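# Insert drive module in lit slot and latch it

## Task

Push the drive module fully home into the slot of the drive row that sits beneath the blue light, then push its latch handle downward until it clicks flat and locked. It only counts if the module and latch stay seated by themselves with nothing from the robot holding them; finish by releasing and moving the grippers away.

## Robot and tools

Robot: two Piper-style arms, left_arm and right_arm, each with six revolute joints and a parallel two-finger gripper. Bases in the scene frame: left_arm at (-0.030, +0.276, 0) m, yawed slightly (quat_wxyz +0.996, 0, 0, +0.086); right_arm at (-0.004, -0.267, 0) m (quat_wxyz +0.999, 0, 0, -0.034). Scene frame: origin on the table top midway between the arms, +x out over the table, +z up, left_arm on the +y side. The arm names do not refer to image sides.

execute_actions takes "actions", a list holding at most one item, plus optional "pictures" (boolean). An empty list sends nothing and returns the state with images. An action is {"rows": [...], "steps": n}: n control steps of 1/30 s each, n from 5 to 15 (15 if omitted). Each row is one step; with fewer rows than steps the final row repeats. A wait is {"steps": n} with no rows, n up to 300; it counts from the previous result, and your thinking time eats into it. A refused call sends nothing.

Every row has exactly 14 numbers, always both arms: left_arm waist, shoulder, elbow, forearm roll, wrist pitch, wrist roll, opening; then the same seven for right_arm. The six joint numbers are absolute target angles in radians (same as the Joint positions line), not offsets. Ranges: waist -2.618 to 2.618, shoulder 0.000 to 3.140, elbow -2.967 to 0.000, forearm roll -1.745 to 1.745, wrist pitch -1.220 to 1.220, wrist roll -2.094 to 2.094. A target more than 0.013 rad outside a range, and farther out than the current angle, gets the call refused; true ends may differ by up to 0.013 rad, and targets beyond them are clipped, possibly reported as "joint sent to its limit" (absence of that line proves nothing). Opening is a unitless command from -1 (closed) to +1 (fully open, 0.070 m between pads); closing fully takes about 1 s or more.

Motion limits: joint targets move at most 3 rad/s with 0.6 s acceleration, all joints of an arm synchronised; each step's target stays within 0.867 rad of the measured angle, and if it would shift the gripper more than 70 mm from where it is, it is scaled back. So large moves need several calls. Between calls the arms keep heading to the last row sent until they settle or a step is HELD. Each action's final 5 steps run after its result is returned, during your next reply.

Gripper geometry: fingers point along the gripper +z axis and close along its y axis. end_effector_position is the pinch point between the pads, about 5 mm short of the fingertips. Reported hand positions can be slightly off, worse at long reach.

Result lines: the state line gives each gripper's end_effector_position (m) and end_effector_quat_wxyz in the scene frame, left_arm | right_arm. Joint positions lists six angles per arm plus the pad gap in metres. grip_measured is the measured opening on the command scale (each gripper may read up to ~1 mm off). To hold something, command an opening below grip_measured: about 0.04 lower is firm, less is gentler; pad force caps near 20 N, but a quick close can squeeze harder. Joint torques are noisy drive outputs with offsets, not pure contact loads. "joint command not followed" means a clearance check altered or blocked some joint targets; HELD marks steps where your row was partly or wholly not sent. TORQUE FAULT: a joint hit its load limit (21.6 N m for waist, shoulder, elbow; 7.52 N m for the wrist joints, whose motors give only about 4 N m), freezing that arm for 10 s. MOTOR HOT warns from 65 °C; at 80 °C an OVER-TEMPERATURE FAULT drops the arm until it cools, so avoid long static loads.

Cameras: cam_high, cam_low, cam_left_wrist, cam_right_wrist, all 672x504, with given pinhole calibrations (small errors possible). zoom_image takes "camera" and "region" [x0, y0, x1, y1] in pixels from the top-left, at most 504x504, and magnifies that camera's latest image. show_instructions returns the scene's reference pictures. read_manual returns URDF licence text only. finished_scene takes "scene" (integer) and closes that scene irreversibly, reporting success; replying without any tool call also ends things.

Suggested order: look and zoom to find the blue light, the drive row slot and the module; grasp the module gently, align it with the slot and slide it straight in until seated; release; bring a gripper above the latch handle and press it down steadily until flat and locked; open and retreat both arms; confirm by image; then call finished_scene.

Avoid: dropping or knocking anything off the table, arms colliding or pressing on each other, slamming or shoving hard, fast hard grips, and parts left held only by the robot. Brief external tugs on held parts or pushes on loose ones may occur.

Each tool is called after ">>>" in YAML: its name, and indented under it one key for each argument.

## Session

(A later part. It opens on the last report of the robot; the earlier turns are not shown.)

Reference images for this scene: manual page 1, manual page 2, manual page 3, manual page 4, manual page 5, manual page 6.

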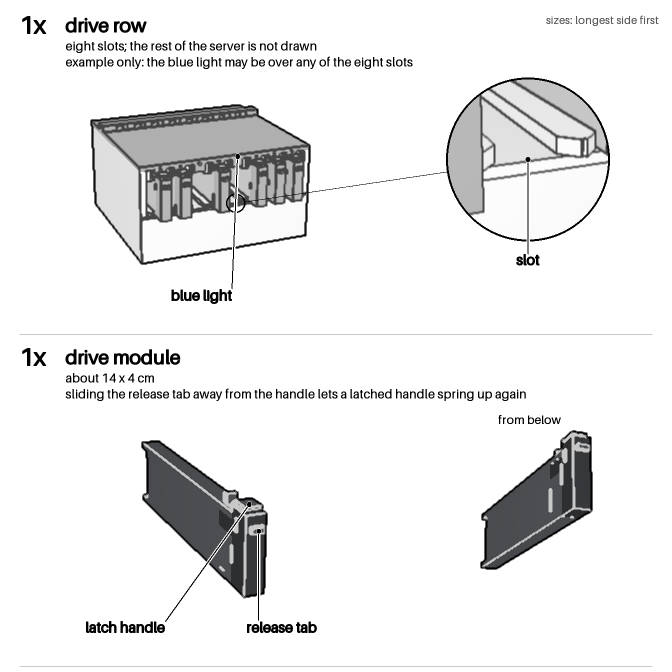

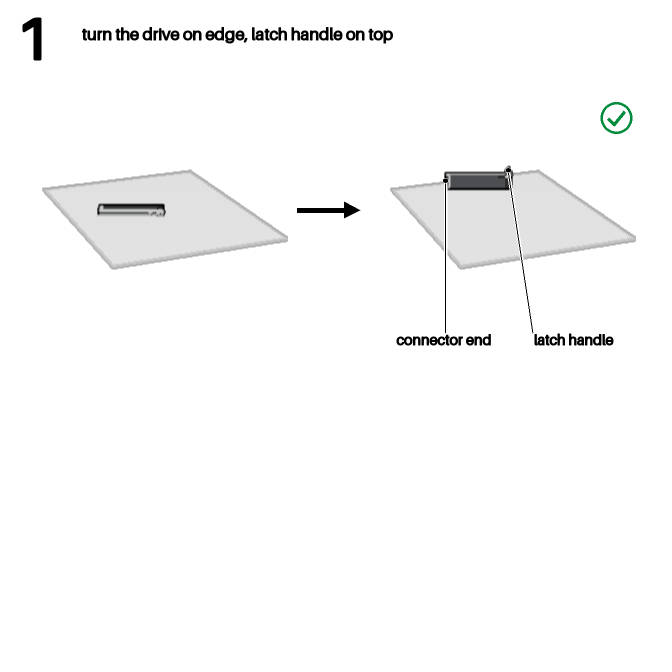

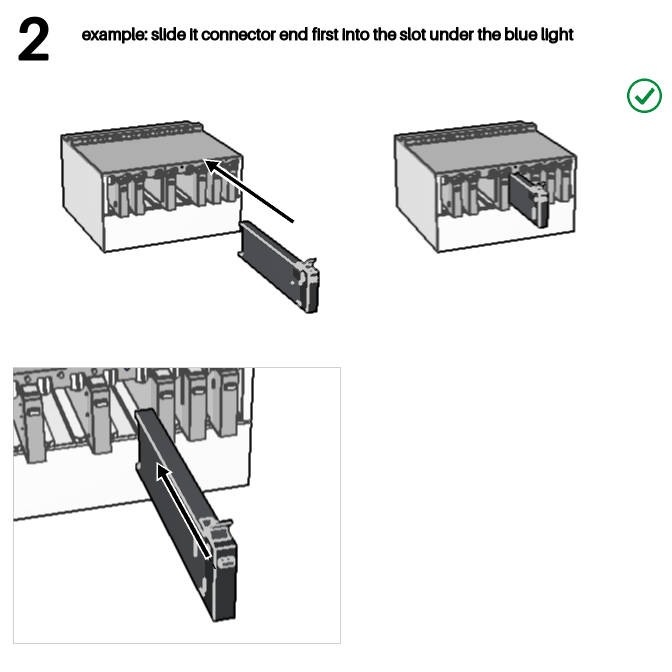

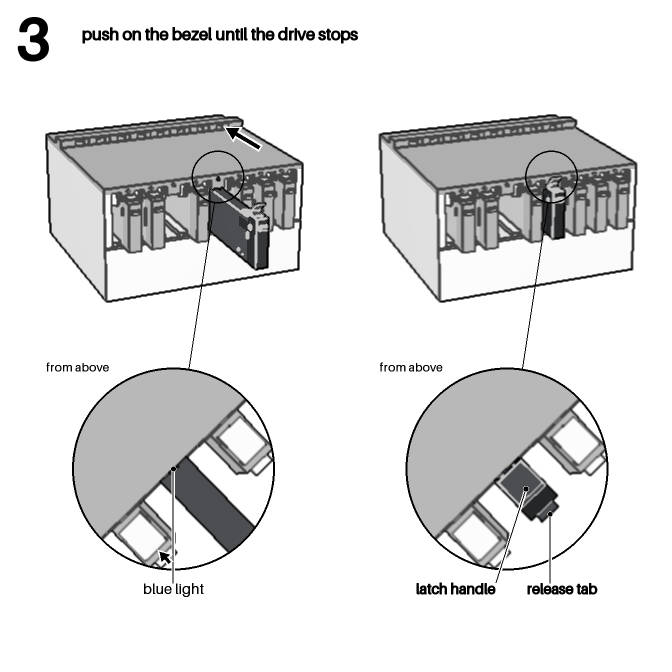

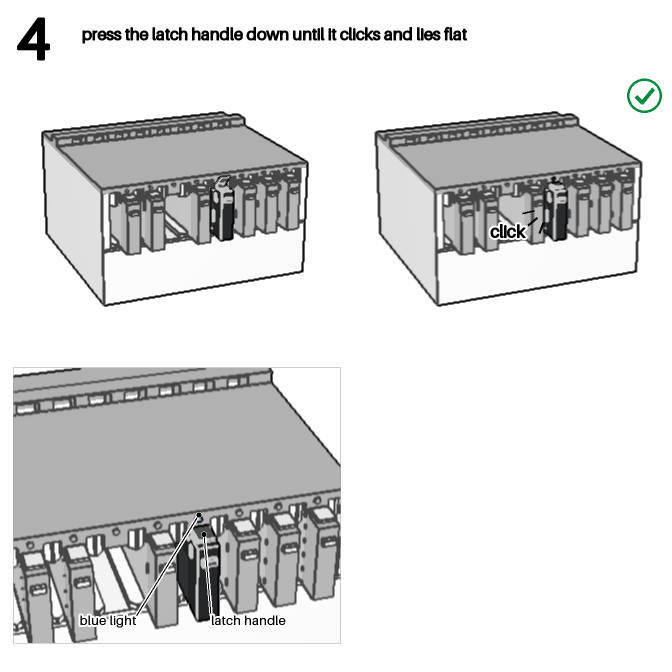

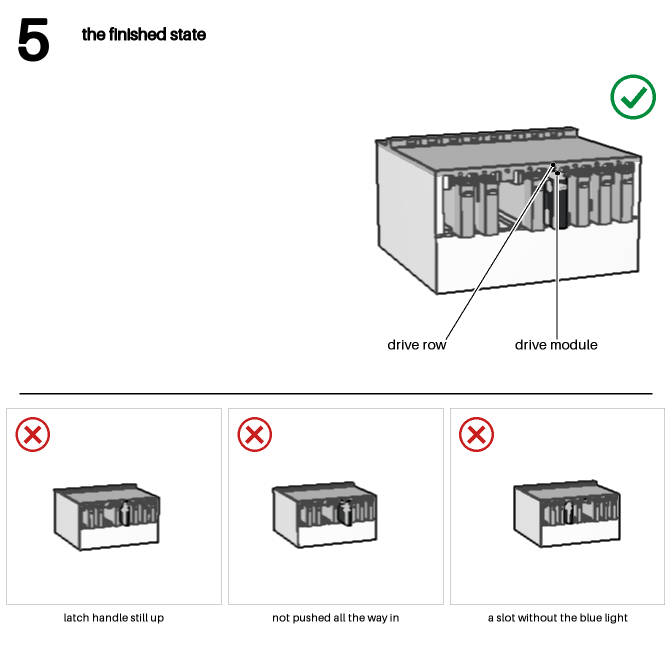

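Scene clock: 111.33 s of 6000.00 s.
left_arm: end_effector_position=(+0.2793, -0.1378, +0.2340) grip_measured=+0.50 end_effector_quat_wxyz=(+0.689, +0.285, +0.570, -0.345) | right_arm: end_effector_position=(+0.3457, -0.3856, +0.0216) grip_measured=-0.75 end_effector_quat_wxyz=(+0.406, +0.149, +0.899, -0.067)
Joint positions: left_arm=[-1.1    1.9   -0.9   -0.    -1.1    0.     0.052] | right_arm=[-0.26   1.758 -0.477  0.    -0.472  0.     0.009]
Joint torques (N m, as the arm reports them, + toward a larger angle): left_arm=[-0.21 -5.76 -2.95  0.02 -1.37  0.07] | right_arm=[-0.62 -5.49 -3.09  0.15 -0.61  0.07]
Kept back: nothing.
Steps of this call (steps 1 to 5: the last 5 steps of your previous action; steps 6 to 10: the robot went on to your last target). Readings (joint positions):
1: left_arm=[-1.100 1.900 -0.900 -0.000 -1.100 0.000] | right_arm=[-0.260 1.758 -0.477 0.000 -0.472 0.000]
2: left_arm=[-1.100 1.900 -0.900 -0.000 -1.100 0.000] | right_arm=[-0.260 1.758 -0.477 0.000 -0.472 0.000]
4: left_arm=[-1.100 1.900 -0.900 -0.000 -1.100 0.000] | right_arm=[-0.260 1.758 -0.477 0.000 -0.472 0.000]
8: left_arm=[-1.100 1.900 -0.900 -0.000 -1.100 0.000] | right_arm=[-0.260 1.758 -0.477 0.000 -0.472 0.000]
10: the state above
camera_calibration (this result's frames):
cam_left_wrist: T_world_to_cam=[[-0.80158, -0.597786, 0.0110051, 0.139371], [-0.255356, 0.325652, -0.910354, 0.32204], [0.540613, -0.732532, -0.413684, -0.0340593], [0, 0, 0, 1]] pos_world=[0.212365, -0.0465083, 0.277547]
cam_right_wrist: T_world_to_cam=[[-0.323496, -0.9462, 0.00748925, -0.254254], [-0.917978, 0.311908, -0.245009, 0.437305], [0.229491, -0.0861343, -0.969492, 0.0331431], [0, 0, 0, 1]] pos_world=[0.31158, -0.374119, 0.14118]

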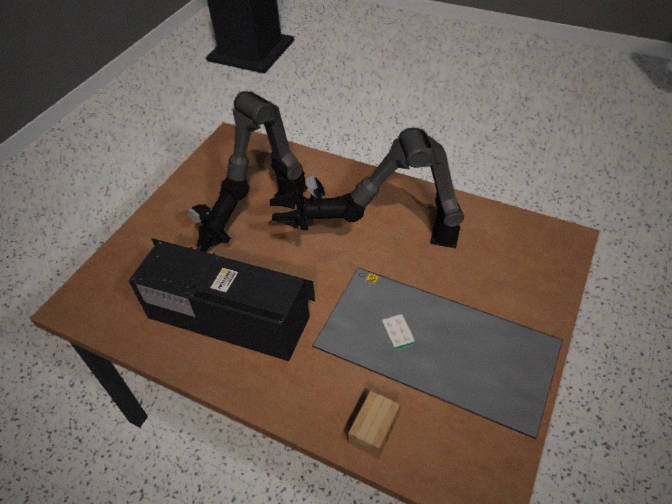

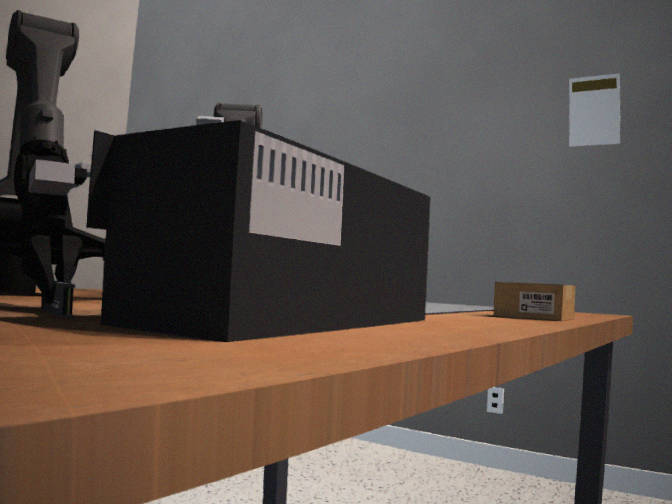

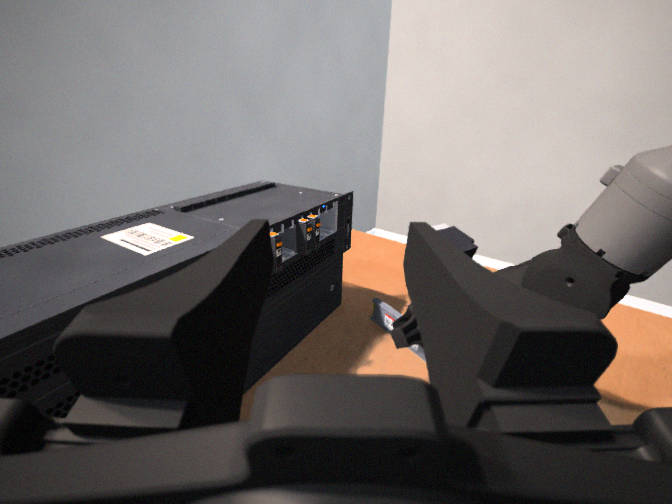

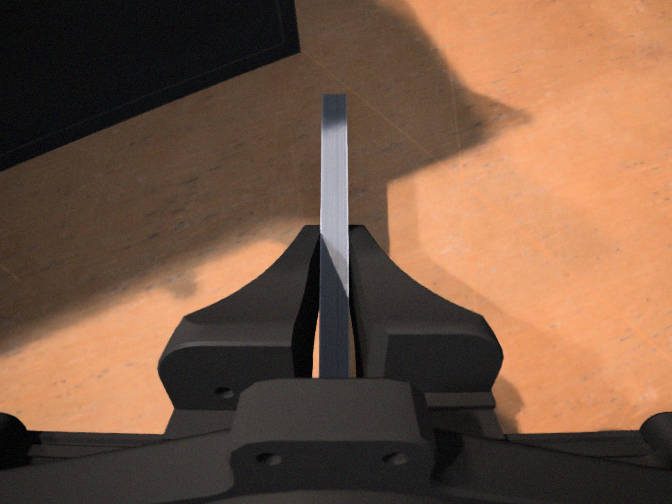

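>>> execute_actions:
  actions:
    - {"rows":[[-1.1,1.9,-0.9,0,-1.1,0,0.5,-0.26,1.5324,-0.5593,0,-0.1651,0,-0.9]],"steps":15}

>>> execute_actions:
  actions:
    - {"rows":[[-1.1,1.9,-0.9,0,-1.1,0,0.5,-0.4239,1.4858,-0.8708,1.0261,0.5248,-1.390,-0.9]],"steps":15}

>>> execute_actions:
  actions:
    - {"steps":25}

>>> execute_actions:
  actions:
    - {"rows":[[-1.1,1.9,-0.9,0,-1.1,0,0.5,-0.4008,1.5224,-0.8885,1.0492,0.4979,-1.403,-0.9]],"steps":15}

>>> execute_actions:
  actions:
    - {"steps":15}
  pictures: true

>>> zoom_image:
  camera: "cam_left_wrist"
  region: [290, 190, 370, 250]

>>> zoom_image:
  camera: "cam_right_wrist"
  region: [200, 0, 440, 130]

Scene clock: 112.43 s of 6000.00 s.
left_arm: end_effector_position=(+0.2793, -0.1378, +0.2340) grip_measured=+0.50 end_effector_quat_wxyz=(+0.689, +0.285, +0.570, -0.345) | right_arm: end_effector_position=(+0.3478, -0.3863, +0.0640) grip_measured=-0.75 end_effector_quat_wxyz=(+0.407, +0.148, +0.899, -0.067)
Joint positions: left_arm=[-1.1    1.9   -0.9   -0.    -1.1    0.     0.052] | right_arm=[-0.26   1.594 -0.538  0.    -0.249  0.     0.009]
Joint torques (N m, as the arm reports them, + toward a larger angle): left_arm=[-0.28 -5.63 -3.03  0.02 -1.33  0.05] | right_arm=[-1.02 -3.74 -3.15  0.12 -0.97  0.05]
Steps of this call (steps 1 to 15: the robot went on to your last target; steps 16 to 23: nothing new was sent; steps 24 to 33: the first 10 steps of this action). Readings (joint positions):
24: left_arm=[-1.100 1.900 -0.900 -0.000 -1.100 0.000] | right_arm=[-0.260 1.758 -0.478 0.000 -0.472 0.000]
25: left_arm=[-1.100 1.900 -0.900 -0.000 -1.100 0.000] | right_arm=[-0.260 1.755 -0.478 0.000 -0.469 0.000]
27: left_arm=[-1.100 1.900 -0.900 -0.000 -1.100 0.000] | right_arm=[-0.260 1.738 -0.485 0.000 -0.445 0.000]
31: left_arm=[-1.100 1.900 -0.900 -0.000 -1.100 0.000] | right_arm=[-0.260 1.651 -0.517 0.000 -0.326 0.000]
33: the state above

Scene clock: 112.93 s of 6000.00 s.
left_arm: end_effector_position=(+0.2793, -0.1378, +0.2340) grip_measured=+0.50 end_effector_quat_wxyz=(+0.689, +0.285, +0.570, -0.345) | right_arm: end_effector_position=(+0.3401, -0.3998, +0.0832) grip_measured=-0.75 end_effector_quat_wxyz=(+0.365, +0.171, +0.913, -0.066)
Joint positions: left_arm=[-1.1    1.9   -0.9   -0.    -1.1    0.     0.052] | right_arm=[-0.304  1.521 -0.643  0.239  0.02  -0.238  0.009]
Joint torques (N m, as the arm reports them, + toward a larger angle): left_arm=[-0.28 -5.75 -2.96  0.01 -1.33  0.07] | right_arm=[-1.12 -5.12 -4.75  0.52 -0.29 -0.47]
Steps of this call (steps 1 to 5: the last 5 steps of your previous action; steps 6 to 15: the first 10 steps of this action). Readings (joint positions):
6: left_arm=[-1.100 1.900 -0.900 -0.000 -1.100 0.000] | right_arm=[-0.260 1.530 -0.560 0.000 -0.164 0.000]
7: left_arm=[-1.100 1.900 -0.900 -0.000 -1.100 0.000] | right_arm=[-0.261 1.530 -0.561 0.003 -0.163 -0.002]
9: left_arm=[-1.100 1.900 -0.900 -0.000 -1.100 0.000] | right_arm=[-0.265 1.530 -0.569 0.028 -0.144 -0.027]
13: left_arm=[-1.100 1.900 -0.900 -0.000 -1.100 0.000] | right_arm=[-0.287 1.526 -0.611 0.147 -0.050 -0.146]
15: the state above

Scene clock: 113.77 s of 6000.00 s.
left_arm: end_effector_position=(+0.2793, -0.1378, +0.2340) grip_measured=+0.50 end_effector_quat_wxyz=(+0.689, +0.285, +0.570, -0.345) | right_arm: end_effector_position=(+0.3747, -0.3617, +0.1540) grip_measured=-0.75 end_effector_quat_wxyz=(+0.412, -0.053, +0.910, +0.024)
Joint positions: left_arm=[-1.1    1.9   -0.9   -0.    -1.1    0.     0.052] | right_arm=[-0.424  1.486 -0.871  1.026  0.525 -1.39   0.009]
Joint torques (N m, as the arm reports them, + toward a larger angle): left_arm=[-0.19 -5.75 -2.96  0.05 -1.33  0.09] | right_arm=[-0.74 -5.09 -4.36  0.36  0.    0.05]
Kept back: nothing.
Steps of this call (steps 1 to 5: the last 5 steps of your previous action; steps 6 to 25: the robot went on to your last target). Readings (joint positions):
1: left_arm=[-1.100 1.900 -0.900 -0.000 -1.100 0.000] | right_arm=[-0.314 1.519 -0.661 0.293 0.061 -0.293]
2: left_arm=[-1.100 1.900 -0.900 -0.000 -1.100 0.000] | right_arm=[-0.324 1.515 -0.681 0.353 0.104 -0.353]
4: left_arm=[-1.100 1.900 -0.900 -0.000 -1.100 0.000] | right_arm=[-0.345 1.509 -0.721 0.483 0.192 -0.489]
8: left_arm=[-1.100 1.900 -0.900 -0.000 -1.100 0.000] | right_arm=[-0.378 1.499 -0.783 0.702 0.330 -0.819]
25: the state above

Scene clock: 114.10 s of 6000.00 s.
left_arm: end_effector_position=(+0.2793, -0.1378, +0.2340) grip_measured=+0.50 end_effector_quat_wxyz=(+0.689, +0.285, +0.570, -0.345) | right_arm: end_effector_position=(+0.3850, -0.3606, +0.1488) grip_measured=-0.75 end_effector_quat_wxyz=(+0.412, -0.052, +0.910, +0.024)
Joint positions: left_arm=[-1.1    1.9   -0.9   -0.    -1.1    0.     0.052] | right_arm=[-0.4    1.523 -0.889  1.05   0.497 -1.403  0.009]
Joint torques (N m, as the arm reports them, + toward a larger angle): left_arm=[-0.05 -5.69 -3.04  0.04 -1.34  0.07] | right_arm=[-0.72 -5.23 -4.23  0.28  0.16 -0.14]
Steps of this call (steps 1 to 10: the first 10 steps of this action). Readings (joint positions):
1: left_arm=[-1.100 1.900 -0.900 -0.000 -1.100 0.000] | right_arm=[-0.424 1.486 -0.871 1.026 0.525 -1.390]
2: left_arm=[-1.100 1.900 -0.900 -0.000 -1.100 0.000] | right_arm=[-0.422 1.488 -0.872 1.027 0.523 -1.390]
4: left_arm=[-1.100 1.900 -0.900 -0.000 -1.100 0.000] | right_arm=[-0.408 1.509 -0.883 1.042 0.506 -1.398]
8: left_arm=[-1.100 1.900 -0.900 -0.000 -1.100 0.000] | right_arm=[-0.400 1.523 -0.889 1.050 0.496 -1.403]
10: the state above

Scene clock: 114.60 s of 6000.00 s.
left_arm: end_effector_position=(+0.2793, -0.1378, +0.2340) grip_measured=+0.50 end_effector_quat_wxyz=(+0.689, +0.285, +0.570, -0.345) | right_arm: end_effector_position=(+0.3849, -0.3606, +0.1491) grip_measured=-0.75 end_effector_quat_wxyz=(+0.412, -0.053, +0.909, +0.024)
Joint positions: left_arm=[-1.1    1.9   -0.9   -0.    -1.1    0.     0.052] | right_arm=[-0.401  1.523 -0.889  1.049  0.498 -1.403  0.009]
Joint torques (N m, as the arm reports them, + toward a larger angle): left_arm=[-0.23 -5.9  -3.02  0.02 -1.35  0.06] | right_arm=[-0.9  -5.38 -3.62  0.21  0.14 -0.19]
Kept back: nothing.
Steps of this call (steps 1 to 5: the last 5 steps of your previous action; steps 6 to 15: the robot went on to your last target). Readings (joint positions):
1: left_arm=[-1.100 1.900 -0.900 -0.000 -1.100 0.000] | right_arm=[-0.400 1.523 -0.889 1.050 0.497 -1.403]
2: left_arm=[-1.100 1.900 -0.900 -0.000 -1.100 0.000] | right_arm=[-0.400 1.523 -0.889 1.050 0.497 -1.403]
4: left_arm=[-1.100 1.900 -0.900 -0.000 -1.100 0.000] | right_arm=[-0.400 1.523 -0.889 1.050 0.497 -1.403]
8: left_arm=[-1.100 1.900 -0.900 -0.000 -1.100 0.000] | right_arm=[-0.401 1.523 -0.889 1.050 0.498 -1.403]
15: the state above
All arms were judged still, so your last target was given up. Only a new action makes them travel on or press farther. Fingers that are still opening or closing keep moving.
camera_calibration (this result's frames):
cam_left_wrist: T_world_to_cam=[[-0.80158, -0.597786, 0.0110052, 0.139371], [-0.255357, 0.325652, -0.910354, 0.32204], [0.540613, -0.732532, -0.413685, -0.0340593], [0, 0, 0, 1]] pos_world=[0.212365, -0.0465083, 0.277547]
cam_right_wrist: T_world_to_cam=[[0.113356, -0.993524, 0.00782713, -0.404095], [-0.962691, -0.11178, -0.246438, 0.361351], [0.245717, 0.0204002, -0.969127, 0.181998], [0, 0, 0, 1]] pos_world=[0.348957, -0.364799, 0.268592]

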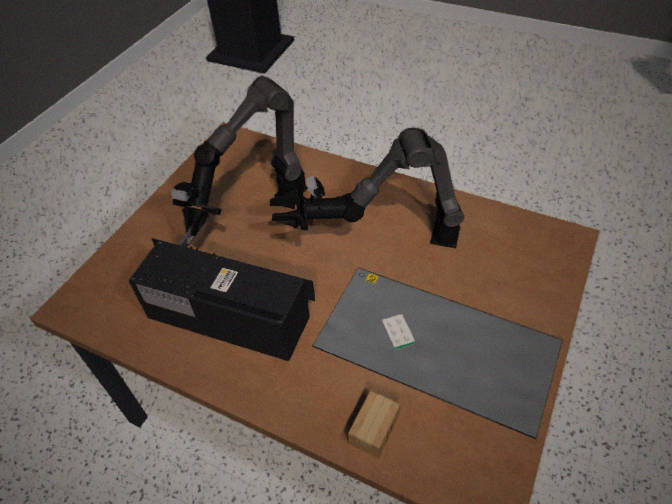

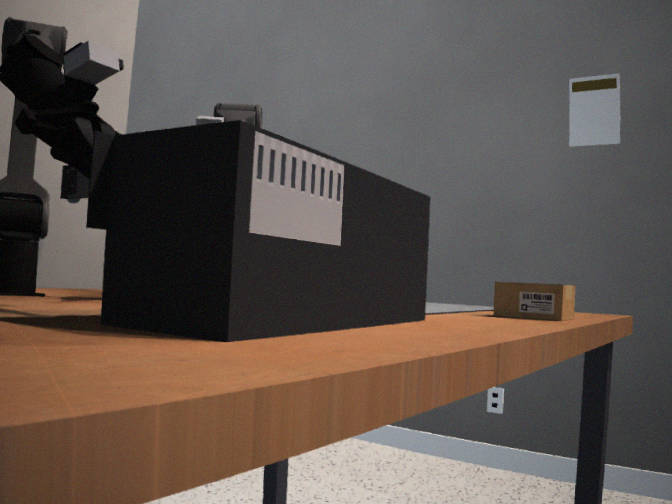

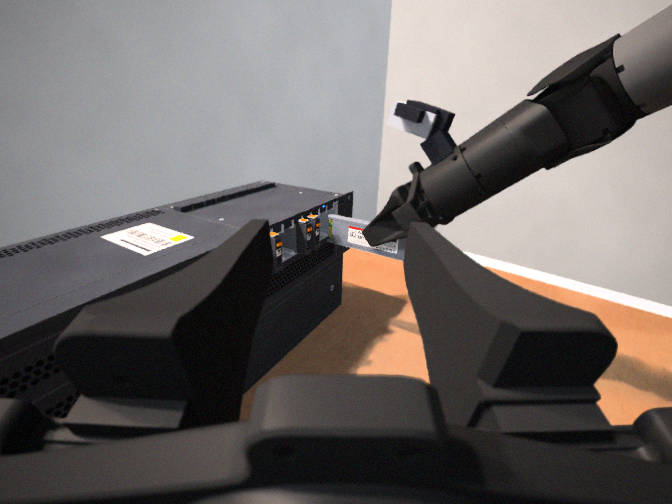

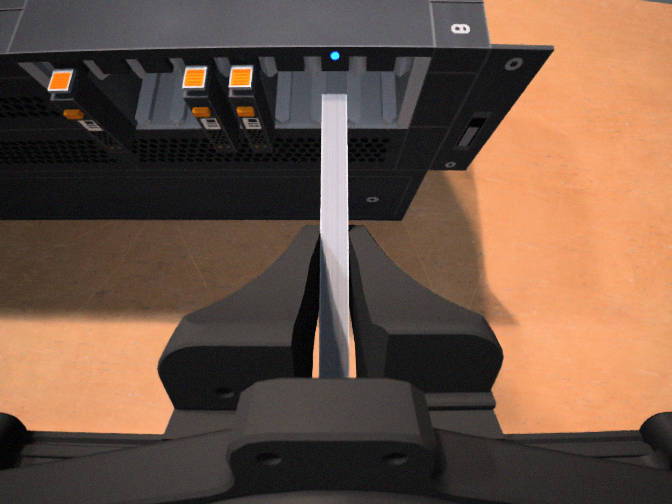

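Region (290, 190, 370, 250) of cam_left_wrist's 672x504 image, scaled by 6.300, with more detail than that image has; it fills the top 378 rows of this view, and the rest is white.

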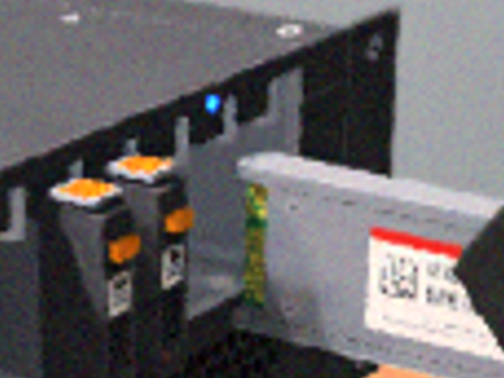

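Region (200, 0, 440, 130) of cam_right_wrist's 672x504 image, scaled by 2.100, with more detail than that image has; it fills the top 273 rows of this view, and the rest is white.

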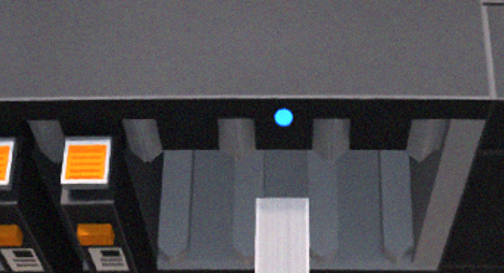

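>>> execute_actions:
  actions:
    - {"rows":[[-1.1,1.9,-0.9,0,-1.1,0,0.5,-0.4008,1.5183,-0.8945,1.0335,0.5028,-1.3844,-0.9]],"steps":15}

>>> execute_actions:
  actions:
    - {"rows":[ [-1.1,1.9,-0.9,0,-1.1,0,0.5,-0.3998,1.5197,-0.8961,1.0328,0.5021,-1.3830,-0.9], [-1.1,1.9,-0.9,0,-1.1,0,0.5,-0.3987,1.5211,-0.8978,1.0321,0.5015,-1.3817,-0.9], [-1.1,1.9,-0.9,0,-1.1,0,0.5,-0.3977,1.5226,-0.8994,1.0315,0.5008,-1.3803,-0.9], [-1.1,1.9,-0.9,0,-1.1,0,0.5,-0.3967,1.5240,-0.9010,1.0308,0.5002,-1.3789,-0.9], [-1.1,1.9,-0.9,0,-1.1,0,0.5,-0.3956,1.5254,-0.9027,1.0301,0.4995,-1.3775,-0.9], [-1.1,1.9,-0.9,0,-1.1,0,0.5,-0.3946,1.5268,-0.9043,1.0294,0.4989,-1.3762,-0.9], [-1.1,1.9,-0.9,0,-1.1,0,0.5,-0.3936,1.5283,-0.9059,1.0287,0.4982,-1.3748,-0.9], [-1.1,1.9,-0.9,0,-1.1,0,0.5,-0.3925,1.5297,-0.9075,1.0281,0.4976,-1.3734,-0.9], [-1.1,1.9,-0.9,0,-1.1,0,0.5,-0.3915,1.5311,-0.9092,1.0274,0.4969,-1.3720,-0.9], [-1.1,1.9,-0.9,0,-1.1,0,0.5,-0.3905,1.5325,-0.9108,1.0267,0.4963,-1.3707,-0.9], [-1.1,1.9,-0.9,0,-1.1,0,0.5,-0.3894,1.5339,-0.9124,1.0260,0.4956,-1.3693,-0.9], [-1.1,1.9,-0.9,0,-1.1,0,0.5,-0.3884,1.5354,-0.9141,1.0253,0.4950,-1.3679,-0.9], [-1.1,1.9,-0.9,0,-1.1,0,0.5,-0.3873,1.5368,-0.9157,1.0247,0.4943,-1.3665,-0.9], [-1.1,1.9,-0.9,0,-1.1,0,0.5,-0.3863,1.5382,-0.9173,1.0240,0.4937,-1.3652,-0.9]],"steps":15}

>>> execute_actions:
  actions:
    - {"steps":15}
  pictures: true

>>> zoom_image:
  camera: "cam_left_wrist"
  region: [290, 190, 370, 250]

>>> zoom_image:
  camera: "cam_right_wrist"
  region: [200, 0, 440, 130]

Scene clock: 115.67 s of 6000.00 s.
left_arm: end_effector_position=(+0.2793, -0.1378, +0.2340) grip_measured=+0.50 end_effector_quat_wxyz=(+0.689, +0.285, +0.570, -0.345) | right_arm: end_effector_position=(+0.3843, -0.3603, +0.1510) grip_measured=-0.75 end_effector_quat_wxyz=(+0.411, -0.053, +0.910, +0.024)
Joint positions: left_arm=[-1.1    1.9   -0.9   -0.    -1.1    0.     0.052] | right_arm=[-0.401  1.518 -0.893  1.032  0.503 -1.384  0.009]
Joint torques (N m, as the arm reports them, + toward a larger angle): left_arm=[-0.12 -5.73 -2.89  0.02 -1.35  0.08] | right_arm=[-0.81 -5.06 -4.78  0.58 -0.03 -0.19]
Steps of this call (steps 1 to 22: nothing new was sent; steps 23 to 32: the first 10 steps of this action). Readings (joint positions):
23: left_arm=[-1.100 1.900 -0.900 -0.000 -1.100 0.000] | right_arm=[-0.401 1.522 -0.889 1.049 0.498 -1.403]
24: left_arm=[-1.100 1.900 -0.900 -0.000 -1.100 0.000] | right_arm=[-0.401 1.522 -0.889 1.046 0.499 -1.401]
26: left_arm=[-1.100 1.900 -0.900 -0.000 -1.100 0.000] | right_arm=[-0.401 1.518 -0.892 1.033 0.503 -1.385]
30: left_arm=[-1.100 1.900 -0.900 -0.000 -1.100 0.000] | right_arm=[-0.401 1.518 -0.893 1.032 0.503 -1.384]
32: the state above

Scene clock: 116.17 s of 6000.00 s.
left_arm: end_effector_position=(+0.2793, -0.1378, +0.2340) grip_measured=+0.50 end_effector_quat_wxyz=(+0.689, +0.285, +0.570, -0.345) | right_arm: end_effector_position=(+0.3893, -0.3602, +0.1518) grip_measured=-0.75 end_effector_quat_wxyz=(+0.412, -0.052, +0.909, +0.024)
Joint positions: left_arm=[-1.1    1.9   -0.9   -0.    -1.1    0.     0.053] | right_arm=[-0.392  1.531 -0.91   1.028  0.497 -1.372  0.009]
Joint torques (N m, as the arm reports them, + toward a larger angle): left_arm=[-0.26 -5.82 -3.02  0.03 -1.36  0.09] | right_arm=[ 0.43 -4.34 -4.94  0.17 -0.17  0.11]
Steps of this call (steps 1 to 5: the last 5 steps of your previous action; steps 6 to 15: the first 10 steps of this action). Readings (joint positions):
6: left_arm=[-1.100 1.900 -0.900 -0.000 -1.100 0.000] | right_arm=[-0.401 1.518 -0.894 1.033 0.503 -1.384]
7: left_arm=[-1.100 1.900 -0.900 -0.000 -1.100 0.000] | right_arm=[-0.400 1.518 -0.896 1.033 0.503 -1.384]
9: left_arm=[-1.100 1.900 -0.900 -0.000 -1.100 0.000] | right_arm=[-0.399 1.521 -0.900 1.033 0.501 -1.381]
13: left_arm=[-1.100 1.900 -0.900 -0.000 -1.100 0.000] | right_arm=[-0.394 1.527 -0.906 1.030 0.498 -1.375]
15: the state above

Scene clock: 116.67 s of 6000.00 s.
left_arm: end_effector_position=(+0.2793, -0.1378, +0.2340) grip_measured=+0.50 end_effector_quat_wxyz=(+0.689, +0.285, +0.570, -0.345) | right_arm: end_effector_position=(+0.3918, -0.3599, +0.1516) grip_measured=-0.75 end_effector_quat_wxyz=(+0.412, -0.052, +0.910, +0.024)
Joint positions: left_arm=[-1.1    1.9   -0.9   -0.    -1.1    0.     0.052] | right_arm=[-0.386  1.538 -0.918  1.024  0.494 -1.365  0.009]
Joint torques (N m, as the arm reports them, + toward a larger angle): left_arm=[-0.25 -5.72 -2.97  0.03 -1.35  0.09] | right_arm=[ 0.03 -4.61 -4.31  0.21 -0.11  0.01]
Kept back: nothing.
Steps of this call (steps 1 to 5: the last 5 steps of your previous action; steps 6 to 15: the robot went on to your last target). Readings (joint positions):
1: left_arm=[-1.100 1.900 -0.900 -0.000 -1.100 0.000] | right_arm=[-0.391 1.532 -0.911 1.027 0.496 -1.371]
2: left_arm=[-1.100 1.900 -0.900 -0.000 -1.100 0.000] | right_arm=[-0.389 1.534 -0.913 1.026 0.496 -1.369]
4: left_arm=[-1.100 1.900 -0.900 -0.000 -1.100 0.000] | right_arm=[-0.387 1.537 -0.916 1.025 0.494 -1.366]
8: left_arm=[-1.100 1.900 -0.900 -0.000 -1.100 0.000] | right_arm=[-0.386 1.538 -0.918 1.024 0.494 -1.365]
15: the state above
All arms were judged still, so your last target was given up. Only a new action makes them travel on or press farther. Fingers that are still opening or closing keep moving.
camera_calibration (this result's frames):
cam_left_wrist: T_world_to_cam=[[-0.80158, -0.597786, 0.0110053, 0.139371], [-0.255357, 0.325652, -0.910354, 0.32204], [0.540613, -0.732532, -0.413684, -0.0340593], [0, 0, 0, 1]] pos_world=[0.212365, -0.0465082, 0.277547]
cam_right_wrist: T_world_to_cam=[[0.112788, -0.993592, 0.00732766, -0.403956], [-0.962809, -0.11111, -0.246279, 0.368945], [0.245515, 0.0207221, -0.969171, 0.182879], [0, 0, 0, 1]] pos_world=[0.355886, -0.364163, 0.271065]

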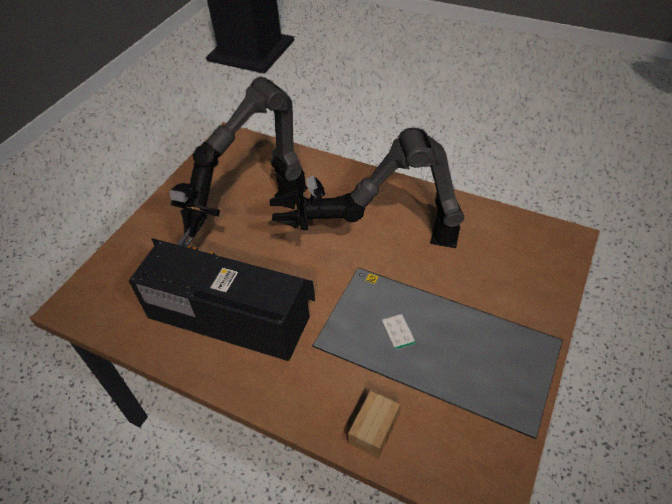

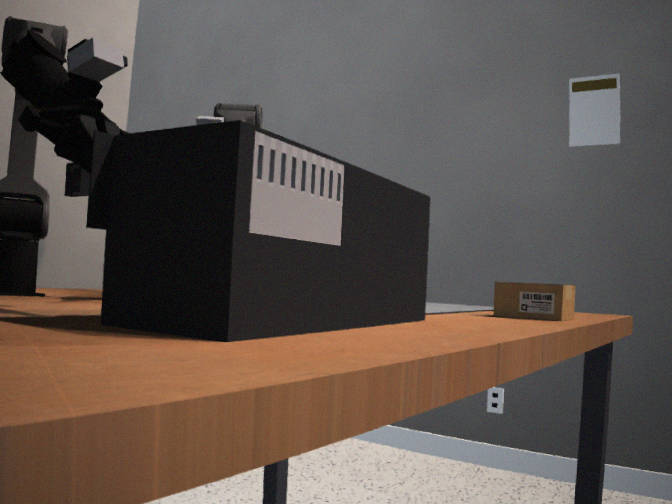

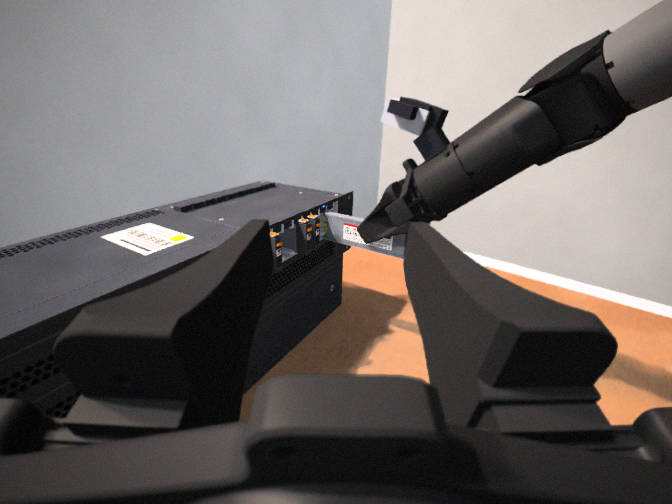

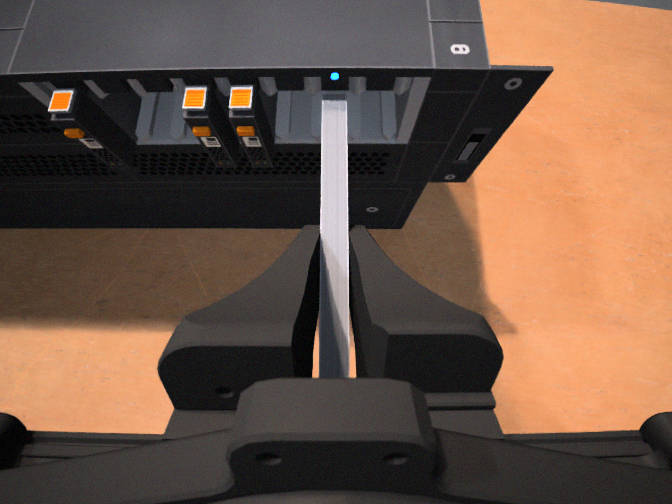

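Region (290, 190, 370, 250) of cam_left_wrist's 672x504 image, scaled by 6.300, with more detail than that image has; it fills the top 378 rows of this view, and the rest is white.

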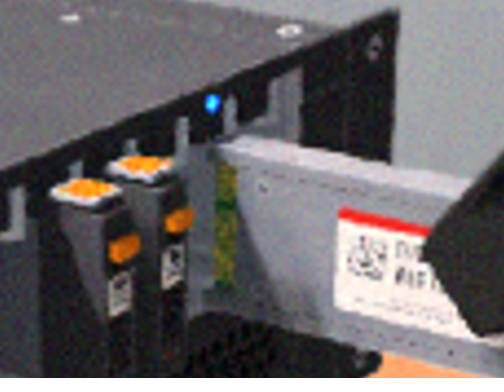

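Region (200, 0, 440, 130) of cam_right_wrist's 672x504 image, scaled by 2.100, with more detail than that image has; it fills the top 273 rows of this view, and the rest is white.

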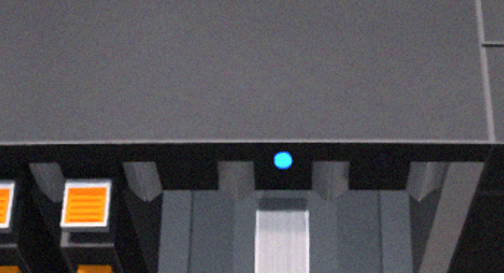

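>>> execute_actions:
  actions:
    - {"rows":[[-1.1,1.9,-0.9,0,-1.1,0,0.5,-0.3863,1.5412,-0.9130,1.0353,0.4902,-1.3787,-0.9]],"steps":15}

>>> execute_actions:
  actions:
    - {"rows":[ [-1.1,1.9,-0.9,0,-1.1,0,0.5,-0.3855,1.5423,-0.9143,1.0348,0.4897,-1.3776,-0.9], [-1.1,1.9,-0.9,0,-1.1,0,0.5,-0.3846,1.5435,-0.9156,1.0342,0.4892,-1.3765,-0.9], [-1.1,1.9,-0.9,0,-1.1,0,0.5,-0.3838,1.5446,-0.9169,1.0337,0.4886,-1.3754,-0.9], [-1.1,1.9,-0.9,0,-1.1,0,0.5,-0.3830,1.5458,-0.9182,1.0331,0.4881,-1.3743,-0.9], [-1.1,1.9,-0.9,0,-1.1,0,0.5,-0.3822,1.5469,-0.9195,1.0326,0.4876,-1.3732,-0.9], [-1.1,1.9,-0.9,0,-1.1,0,0.5,-0.3813,1.5480,-0.9208,1.0320,0.4871,-1.3721,-0.9], [-1.1,1.9,-0.9,0,-1.1,0,0.5,-0.3805,1.5492,-0.9221,1.0315,0.4865,-1.3710,-0.9], [-1.1,1.9,-0.9,0,-1.1,0,0.5,-0.3797,1.5503,-0.9234,1.0309,0.4860,-1.3699,-0.9], [-1.1,1.9,-0.9,0,-1.1,0,0.5,-0.3788,1.5514,-0.9247,1.0304,0.4855,-1.3688,-0.9], [-1.1,1.9,-0.9,0,-1.1,0,0.5,-0.3780,1.5526,-0.9260,1.0299,0.4850,-1.3677,-0.9], [-1.1,1.9,-0.9,0,-1.1,0,0.5,-0.3772,1.5537,-0.9273,1.0293,0.4845,-1.3666,-0.9], [-1.1,1.9,-0.9,0,-1.1,0,0.5,-0.3764,1.5549,-0.9286,1.0288,0.4839,-1.3655,-0.9], [-1.1,1.9,-0.9,0,-1.1,0,0.5,-0.3755,1.5560,-0.9300,1.0282,0.4834,-1.3644,-0.9], [-1.1,1.9,-0.9,0,-1.1,0,0.5,-0.3747,1.5571,-0.9313,1.0277,0.4829,-1.3633,-0.9], [-1.1,1.9,-0.9,0,-1.1,0,0.5,-0.3739,1.5583,-0.9326,1.0271,0.4824,-1.3622,-0.9]],"steps":15}

>>> execute_actions:
  actions:
    - {"steps":12}
  pictures: true

>>> zoom_image:
  camera: "cam_left_wrist"
  region: [290, 190, 370, 250]

>>> zoom_image:
  camera: "cam_right_wrist"
  region: [200, 0, 440, 130]

Scene clock: 117.77 s of 6000.00 s.
left_arm: end_effector_position=(+0.2793, -0.1378, +0.2340) grip_measured=+0.50 end_effector_quat_wxyz=(+0.689, +0.285, +0.570, -0.345) | right_arm: end_effector_position=(+0.3917, -0.3598, +0.1498) grip_measured=-0.75 end_effector_quat_wxyz=(+0.412, -0.054, +0.910, +0.023)
Joint positions: left_arm=[-1.1    1.9   -0.9   -0.    -1.1    0.     0.052] | right_arm=[-0.386  1.541 -0.913  1.035  0.49  -1.379  0.009]
Joint torques (N m, as the arm reports them, + toward a larger angle): left_arm=[-0.22 -5.77 -3.03  0.03 -1.32  0.09] | right_arm=[-0.79 -4.36 -3.14  0.56 -0.14  0.08]
Steps of this call (steps 1 to 23: nothing new was sent; steps 24 to 33: the first 10 steps of this action). Readings (joint positions):
24: left_arm=[-1.100 1.900 -0.900 -0.000 -1.100 0.000] | right_arm=[-0.386 1.538 -0.918 1.024 0.494 -1.365]
25: left_arm=[-1.100 1.900 -0.900 -0.000 -1.100 0.000] | right_arm=[-0.386 1.539 -0.917 1.025 0.493 -1.368]
27: left_arm=[-1.100 1.900 -0.900 -0.000 -1.100 0.000] | right_arm=[-0.386 1.541 -0.914 1.034 0.490 -1.380]
31: left_arm=[-1.100 1.900 -0.900 -0.000 -1.100 0.000] | right_arm=[-0.386 1.541 -0.914 1.035 0.490 -1.380]
33: the state above

Scene clock: 118.27 s of 6000.00 s.
left_arm: end_effector_position=(+0.2793, -0.1378, +0.2340) grip_measured=+0.50 end_effector_quat_wxyz=(+0.689, +0.285, +0.570, -0.345) | right_arm: end_effector_position=(+0.3949, -0.3595, +0.1495) grip_measured=-0.75 end_effector_quat_wxyz=(+0.411, -0.052, +0.910, +0.024)
Joint positions: left_arm=[-1.1    1.9   -0.9   -0.    -1.1    0.     0.052] | right_arm=[-0.38   1.551 -0.923  1.03   0.486 -1.369  0.009]
Joint torques (N m, as the arm reports them, + toward a larger angle): left_arm=[-0.15 -5.64 -2.98  0.04 -1.32  0.08] | right_arm=[ 1.57 -3.35 -5.22  0.37 -0.29  0.1 ]
Steps of this call (steps 1 to 5: the last 5 steps of your previous action; steps 6 to 15: the first 10 steps of this action). Readings (joint positions):
6: left_arm=[-1.100 1.900 -0.900 -0.000 -1.100 0.000] | right_arm=[-0.386 1.541 -0.913 1.035 0.490 -1.379]
7: left_arm=[-1.100 1.900 -0.900 -0.000 -1.100 0.000] | right_arm=[-0.386 1.542 -0.913 1.035 0.490 -1.378]
9: left_arm=[-1.100 1.900 -0.900 -0.000 -1.100 0.000] | right_arm=[-0.385 1.545 -0.914 1.035 0.489 -1.375]
13: left_arm=[-1.100 1.900 -0.900 -0.000 -1.100 0.000] | right_arm=[-0.381 1.549 -0.921 1.033 0.486 -1.371]
15: the state above

Scene clock: 118.67 s of 6000.00 s.
left_arm: end_effector_position=(+0.2793, -0.1378, +0.2340) grip_measured=+0.50 end_effector_quat_wxyz=(+0.689, +0.285, +0.570, -0.345) | right_arm: end_effector_position=(+0.3965, -0.3594, +0.1500) grip_measured=-0.75 end_effector_quat_wxyz=(+0.411, -0.054, +0.910, +0.023)
Joint positions: left_arm=[-1.1    1.9   -0.9   -0.    -1.1    0.     0.052] | right_arm=[-0.376  1.554 -0.93   1.023  0.484 -1.362  0.009]
Joint torques (N m, as the arm reports them, + toward a larger angle): left_arm=[-0.21 -5.81 -2.92  0.03 -1.33  0.08] | right_arm=[ 6.08 -0.58 -7.74  1.83 -0.96  0.02]
Kept back: nothing.
Steps of this call (steps 1 to 5: the last 5 steps of your previous action; steps 6 to 12: the robot went on to your last target). Readings (joint positions):
1: left_arm=[-1.100 1.900 -0.900 -0.000 -1.100 0.000] | right_arm=[-0.379 1.551 -0.925 1.029 0.486 -1.367]
2: left_arm=[-1.100 1.900 -0.900 -0.000 -1.100 0.000] | right_arm=[-0.378 1.552 -0.926 1.028 0.486 -1.366]
4: left_arm=[-1.100 1.900 -0.900 -0.000 -1.100 0.000] | right_arm=[-0.378 1.553 -0.928 1.025 0.485 -1.364]
8: left_arm=[-1.100 1.900 -0.900 -0.000 -1.100 0.000] | right_arm=[-0.377 1.553 -0.929 1.022 0.485 -1.362]
12: the state above
camera_calibration (this result's frames):
cam_left_wrist: T_world_to_cam=[[-0.80158, -0.597786, 0.0110053, 0.139371], [-0.255357, 0.325652, -0.910354, 0.32204], [0.540613, -0.732532, -0.413684, -0.0340593], [0, 0, 0, 1]] pos_world=[0.212365, -0.0465082, 0.277547]
cam_right_wrist: T_world_to_cam=[[0.114728, -0.993347, 0.00993513, -0.40505], [-0.962874, -0.113658, -0.244858, 0.372009], [0.244358, 0.0185258, -0.969508, 0.179968], [0, 0, 0, 1]] pos_world=[0.360692, -0.363407, 0.269594]

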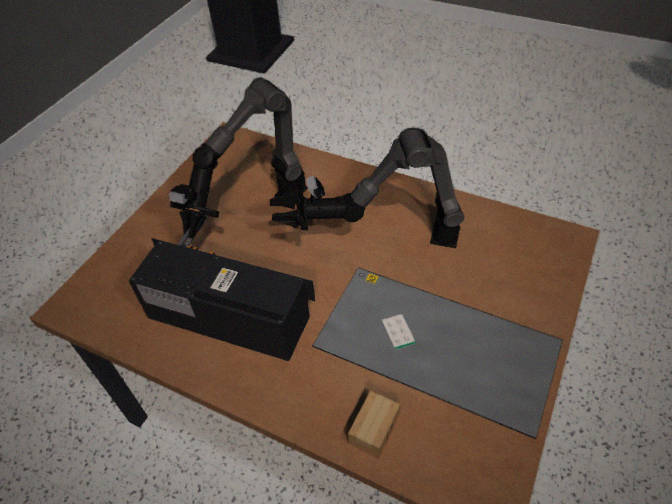

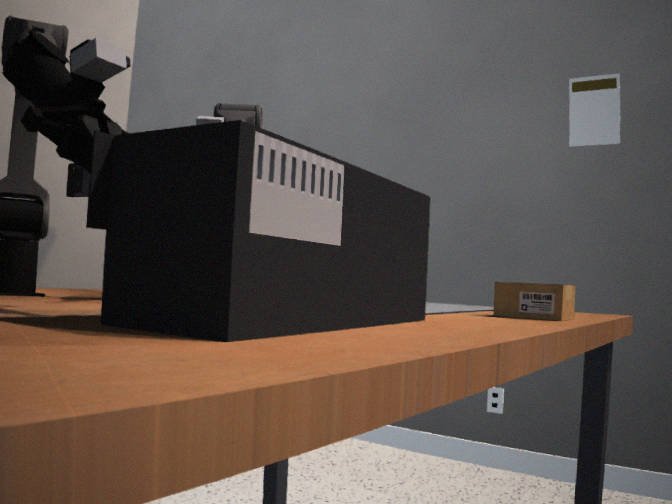

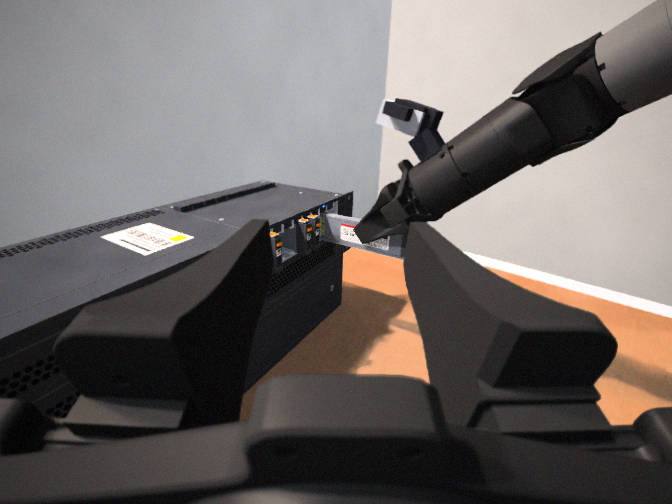

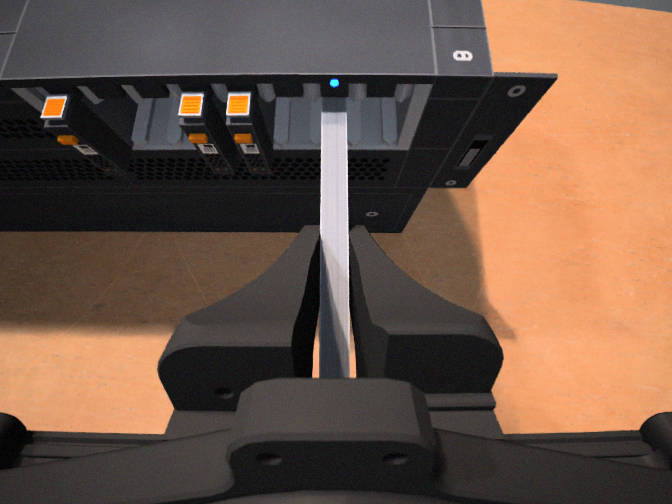

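Region (290, 190, 370, 250) of cam_left_wrist's 672x504 image, scaled by 6.300, with more detail than that image has; it fills the top 378 rows of this view, and the rest is white.

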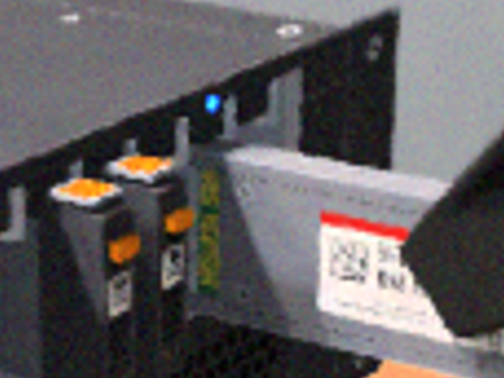

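Region (200, 0, 440, 130) of cam_right_wrist's 672x504 image, scaled by 2.100, with more detail than that image has; it fills the top 273 rows of this view, and the rest is white.

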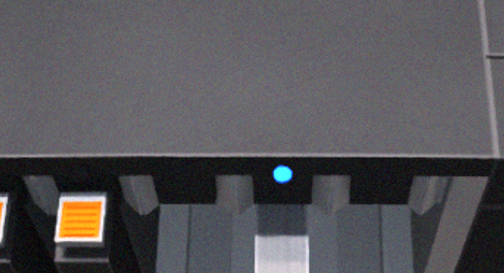

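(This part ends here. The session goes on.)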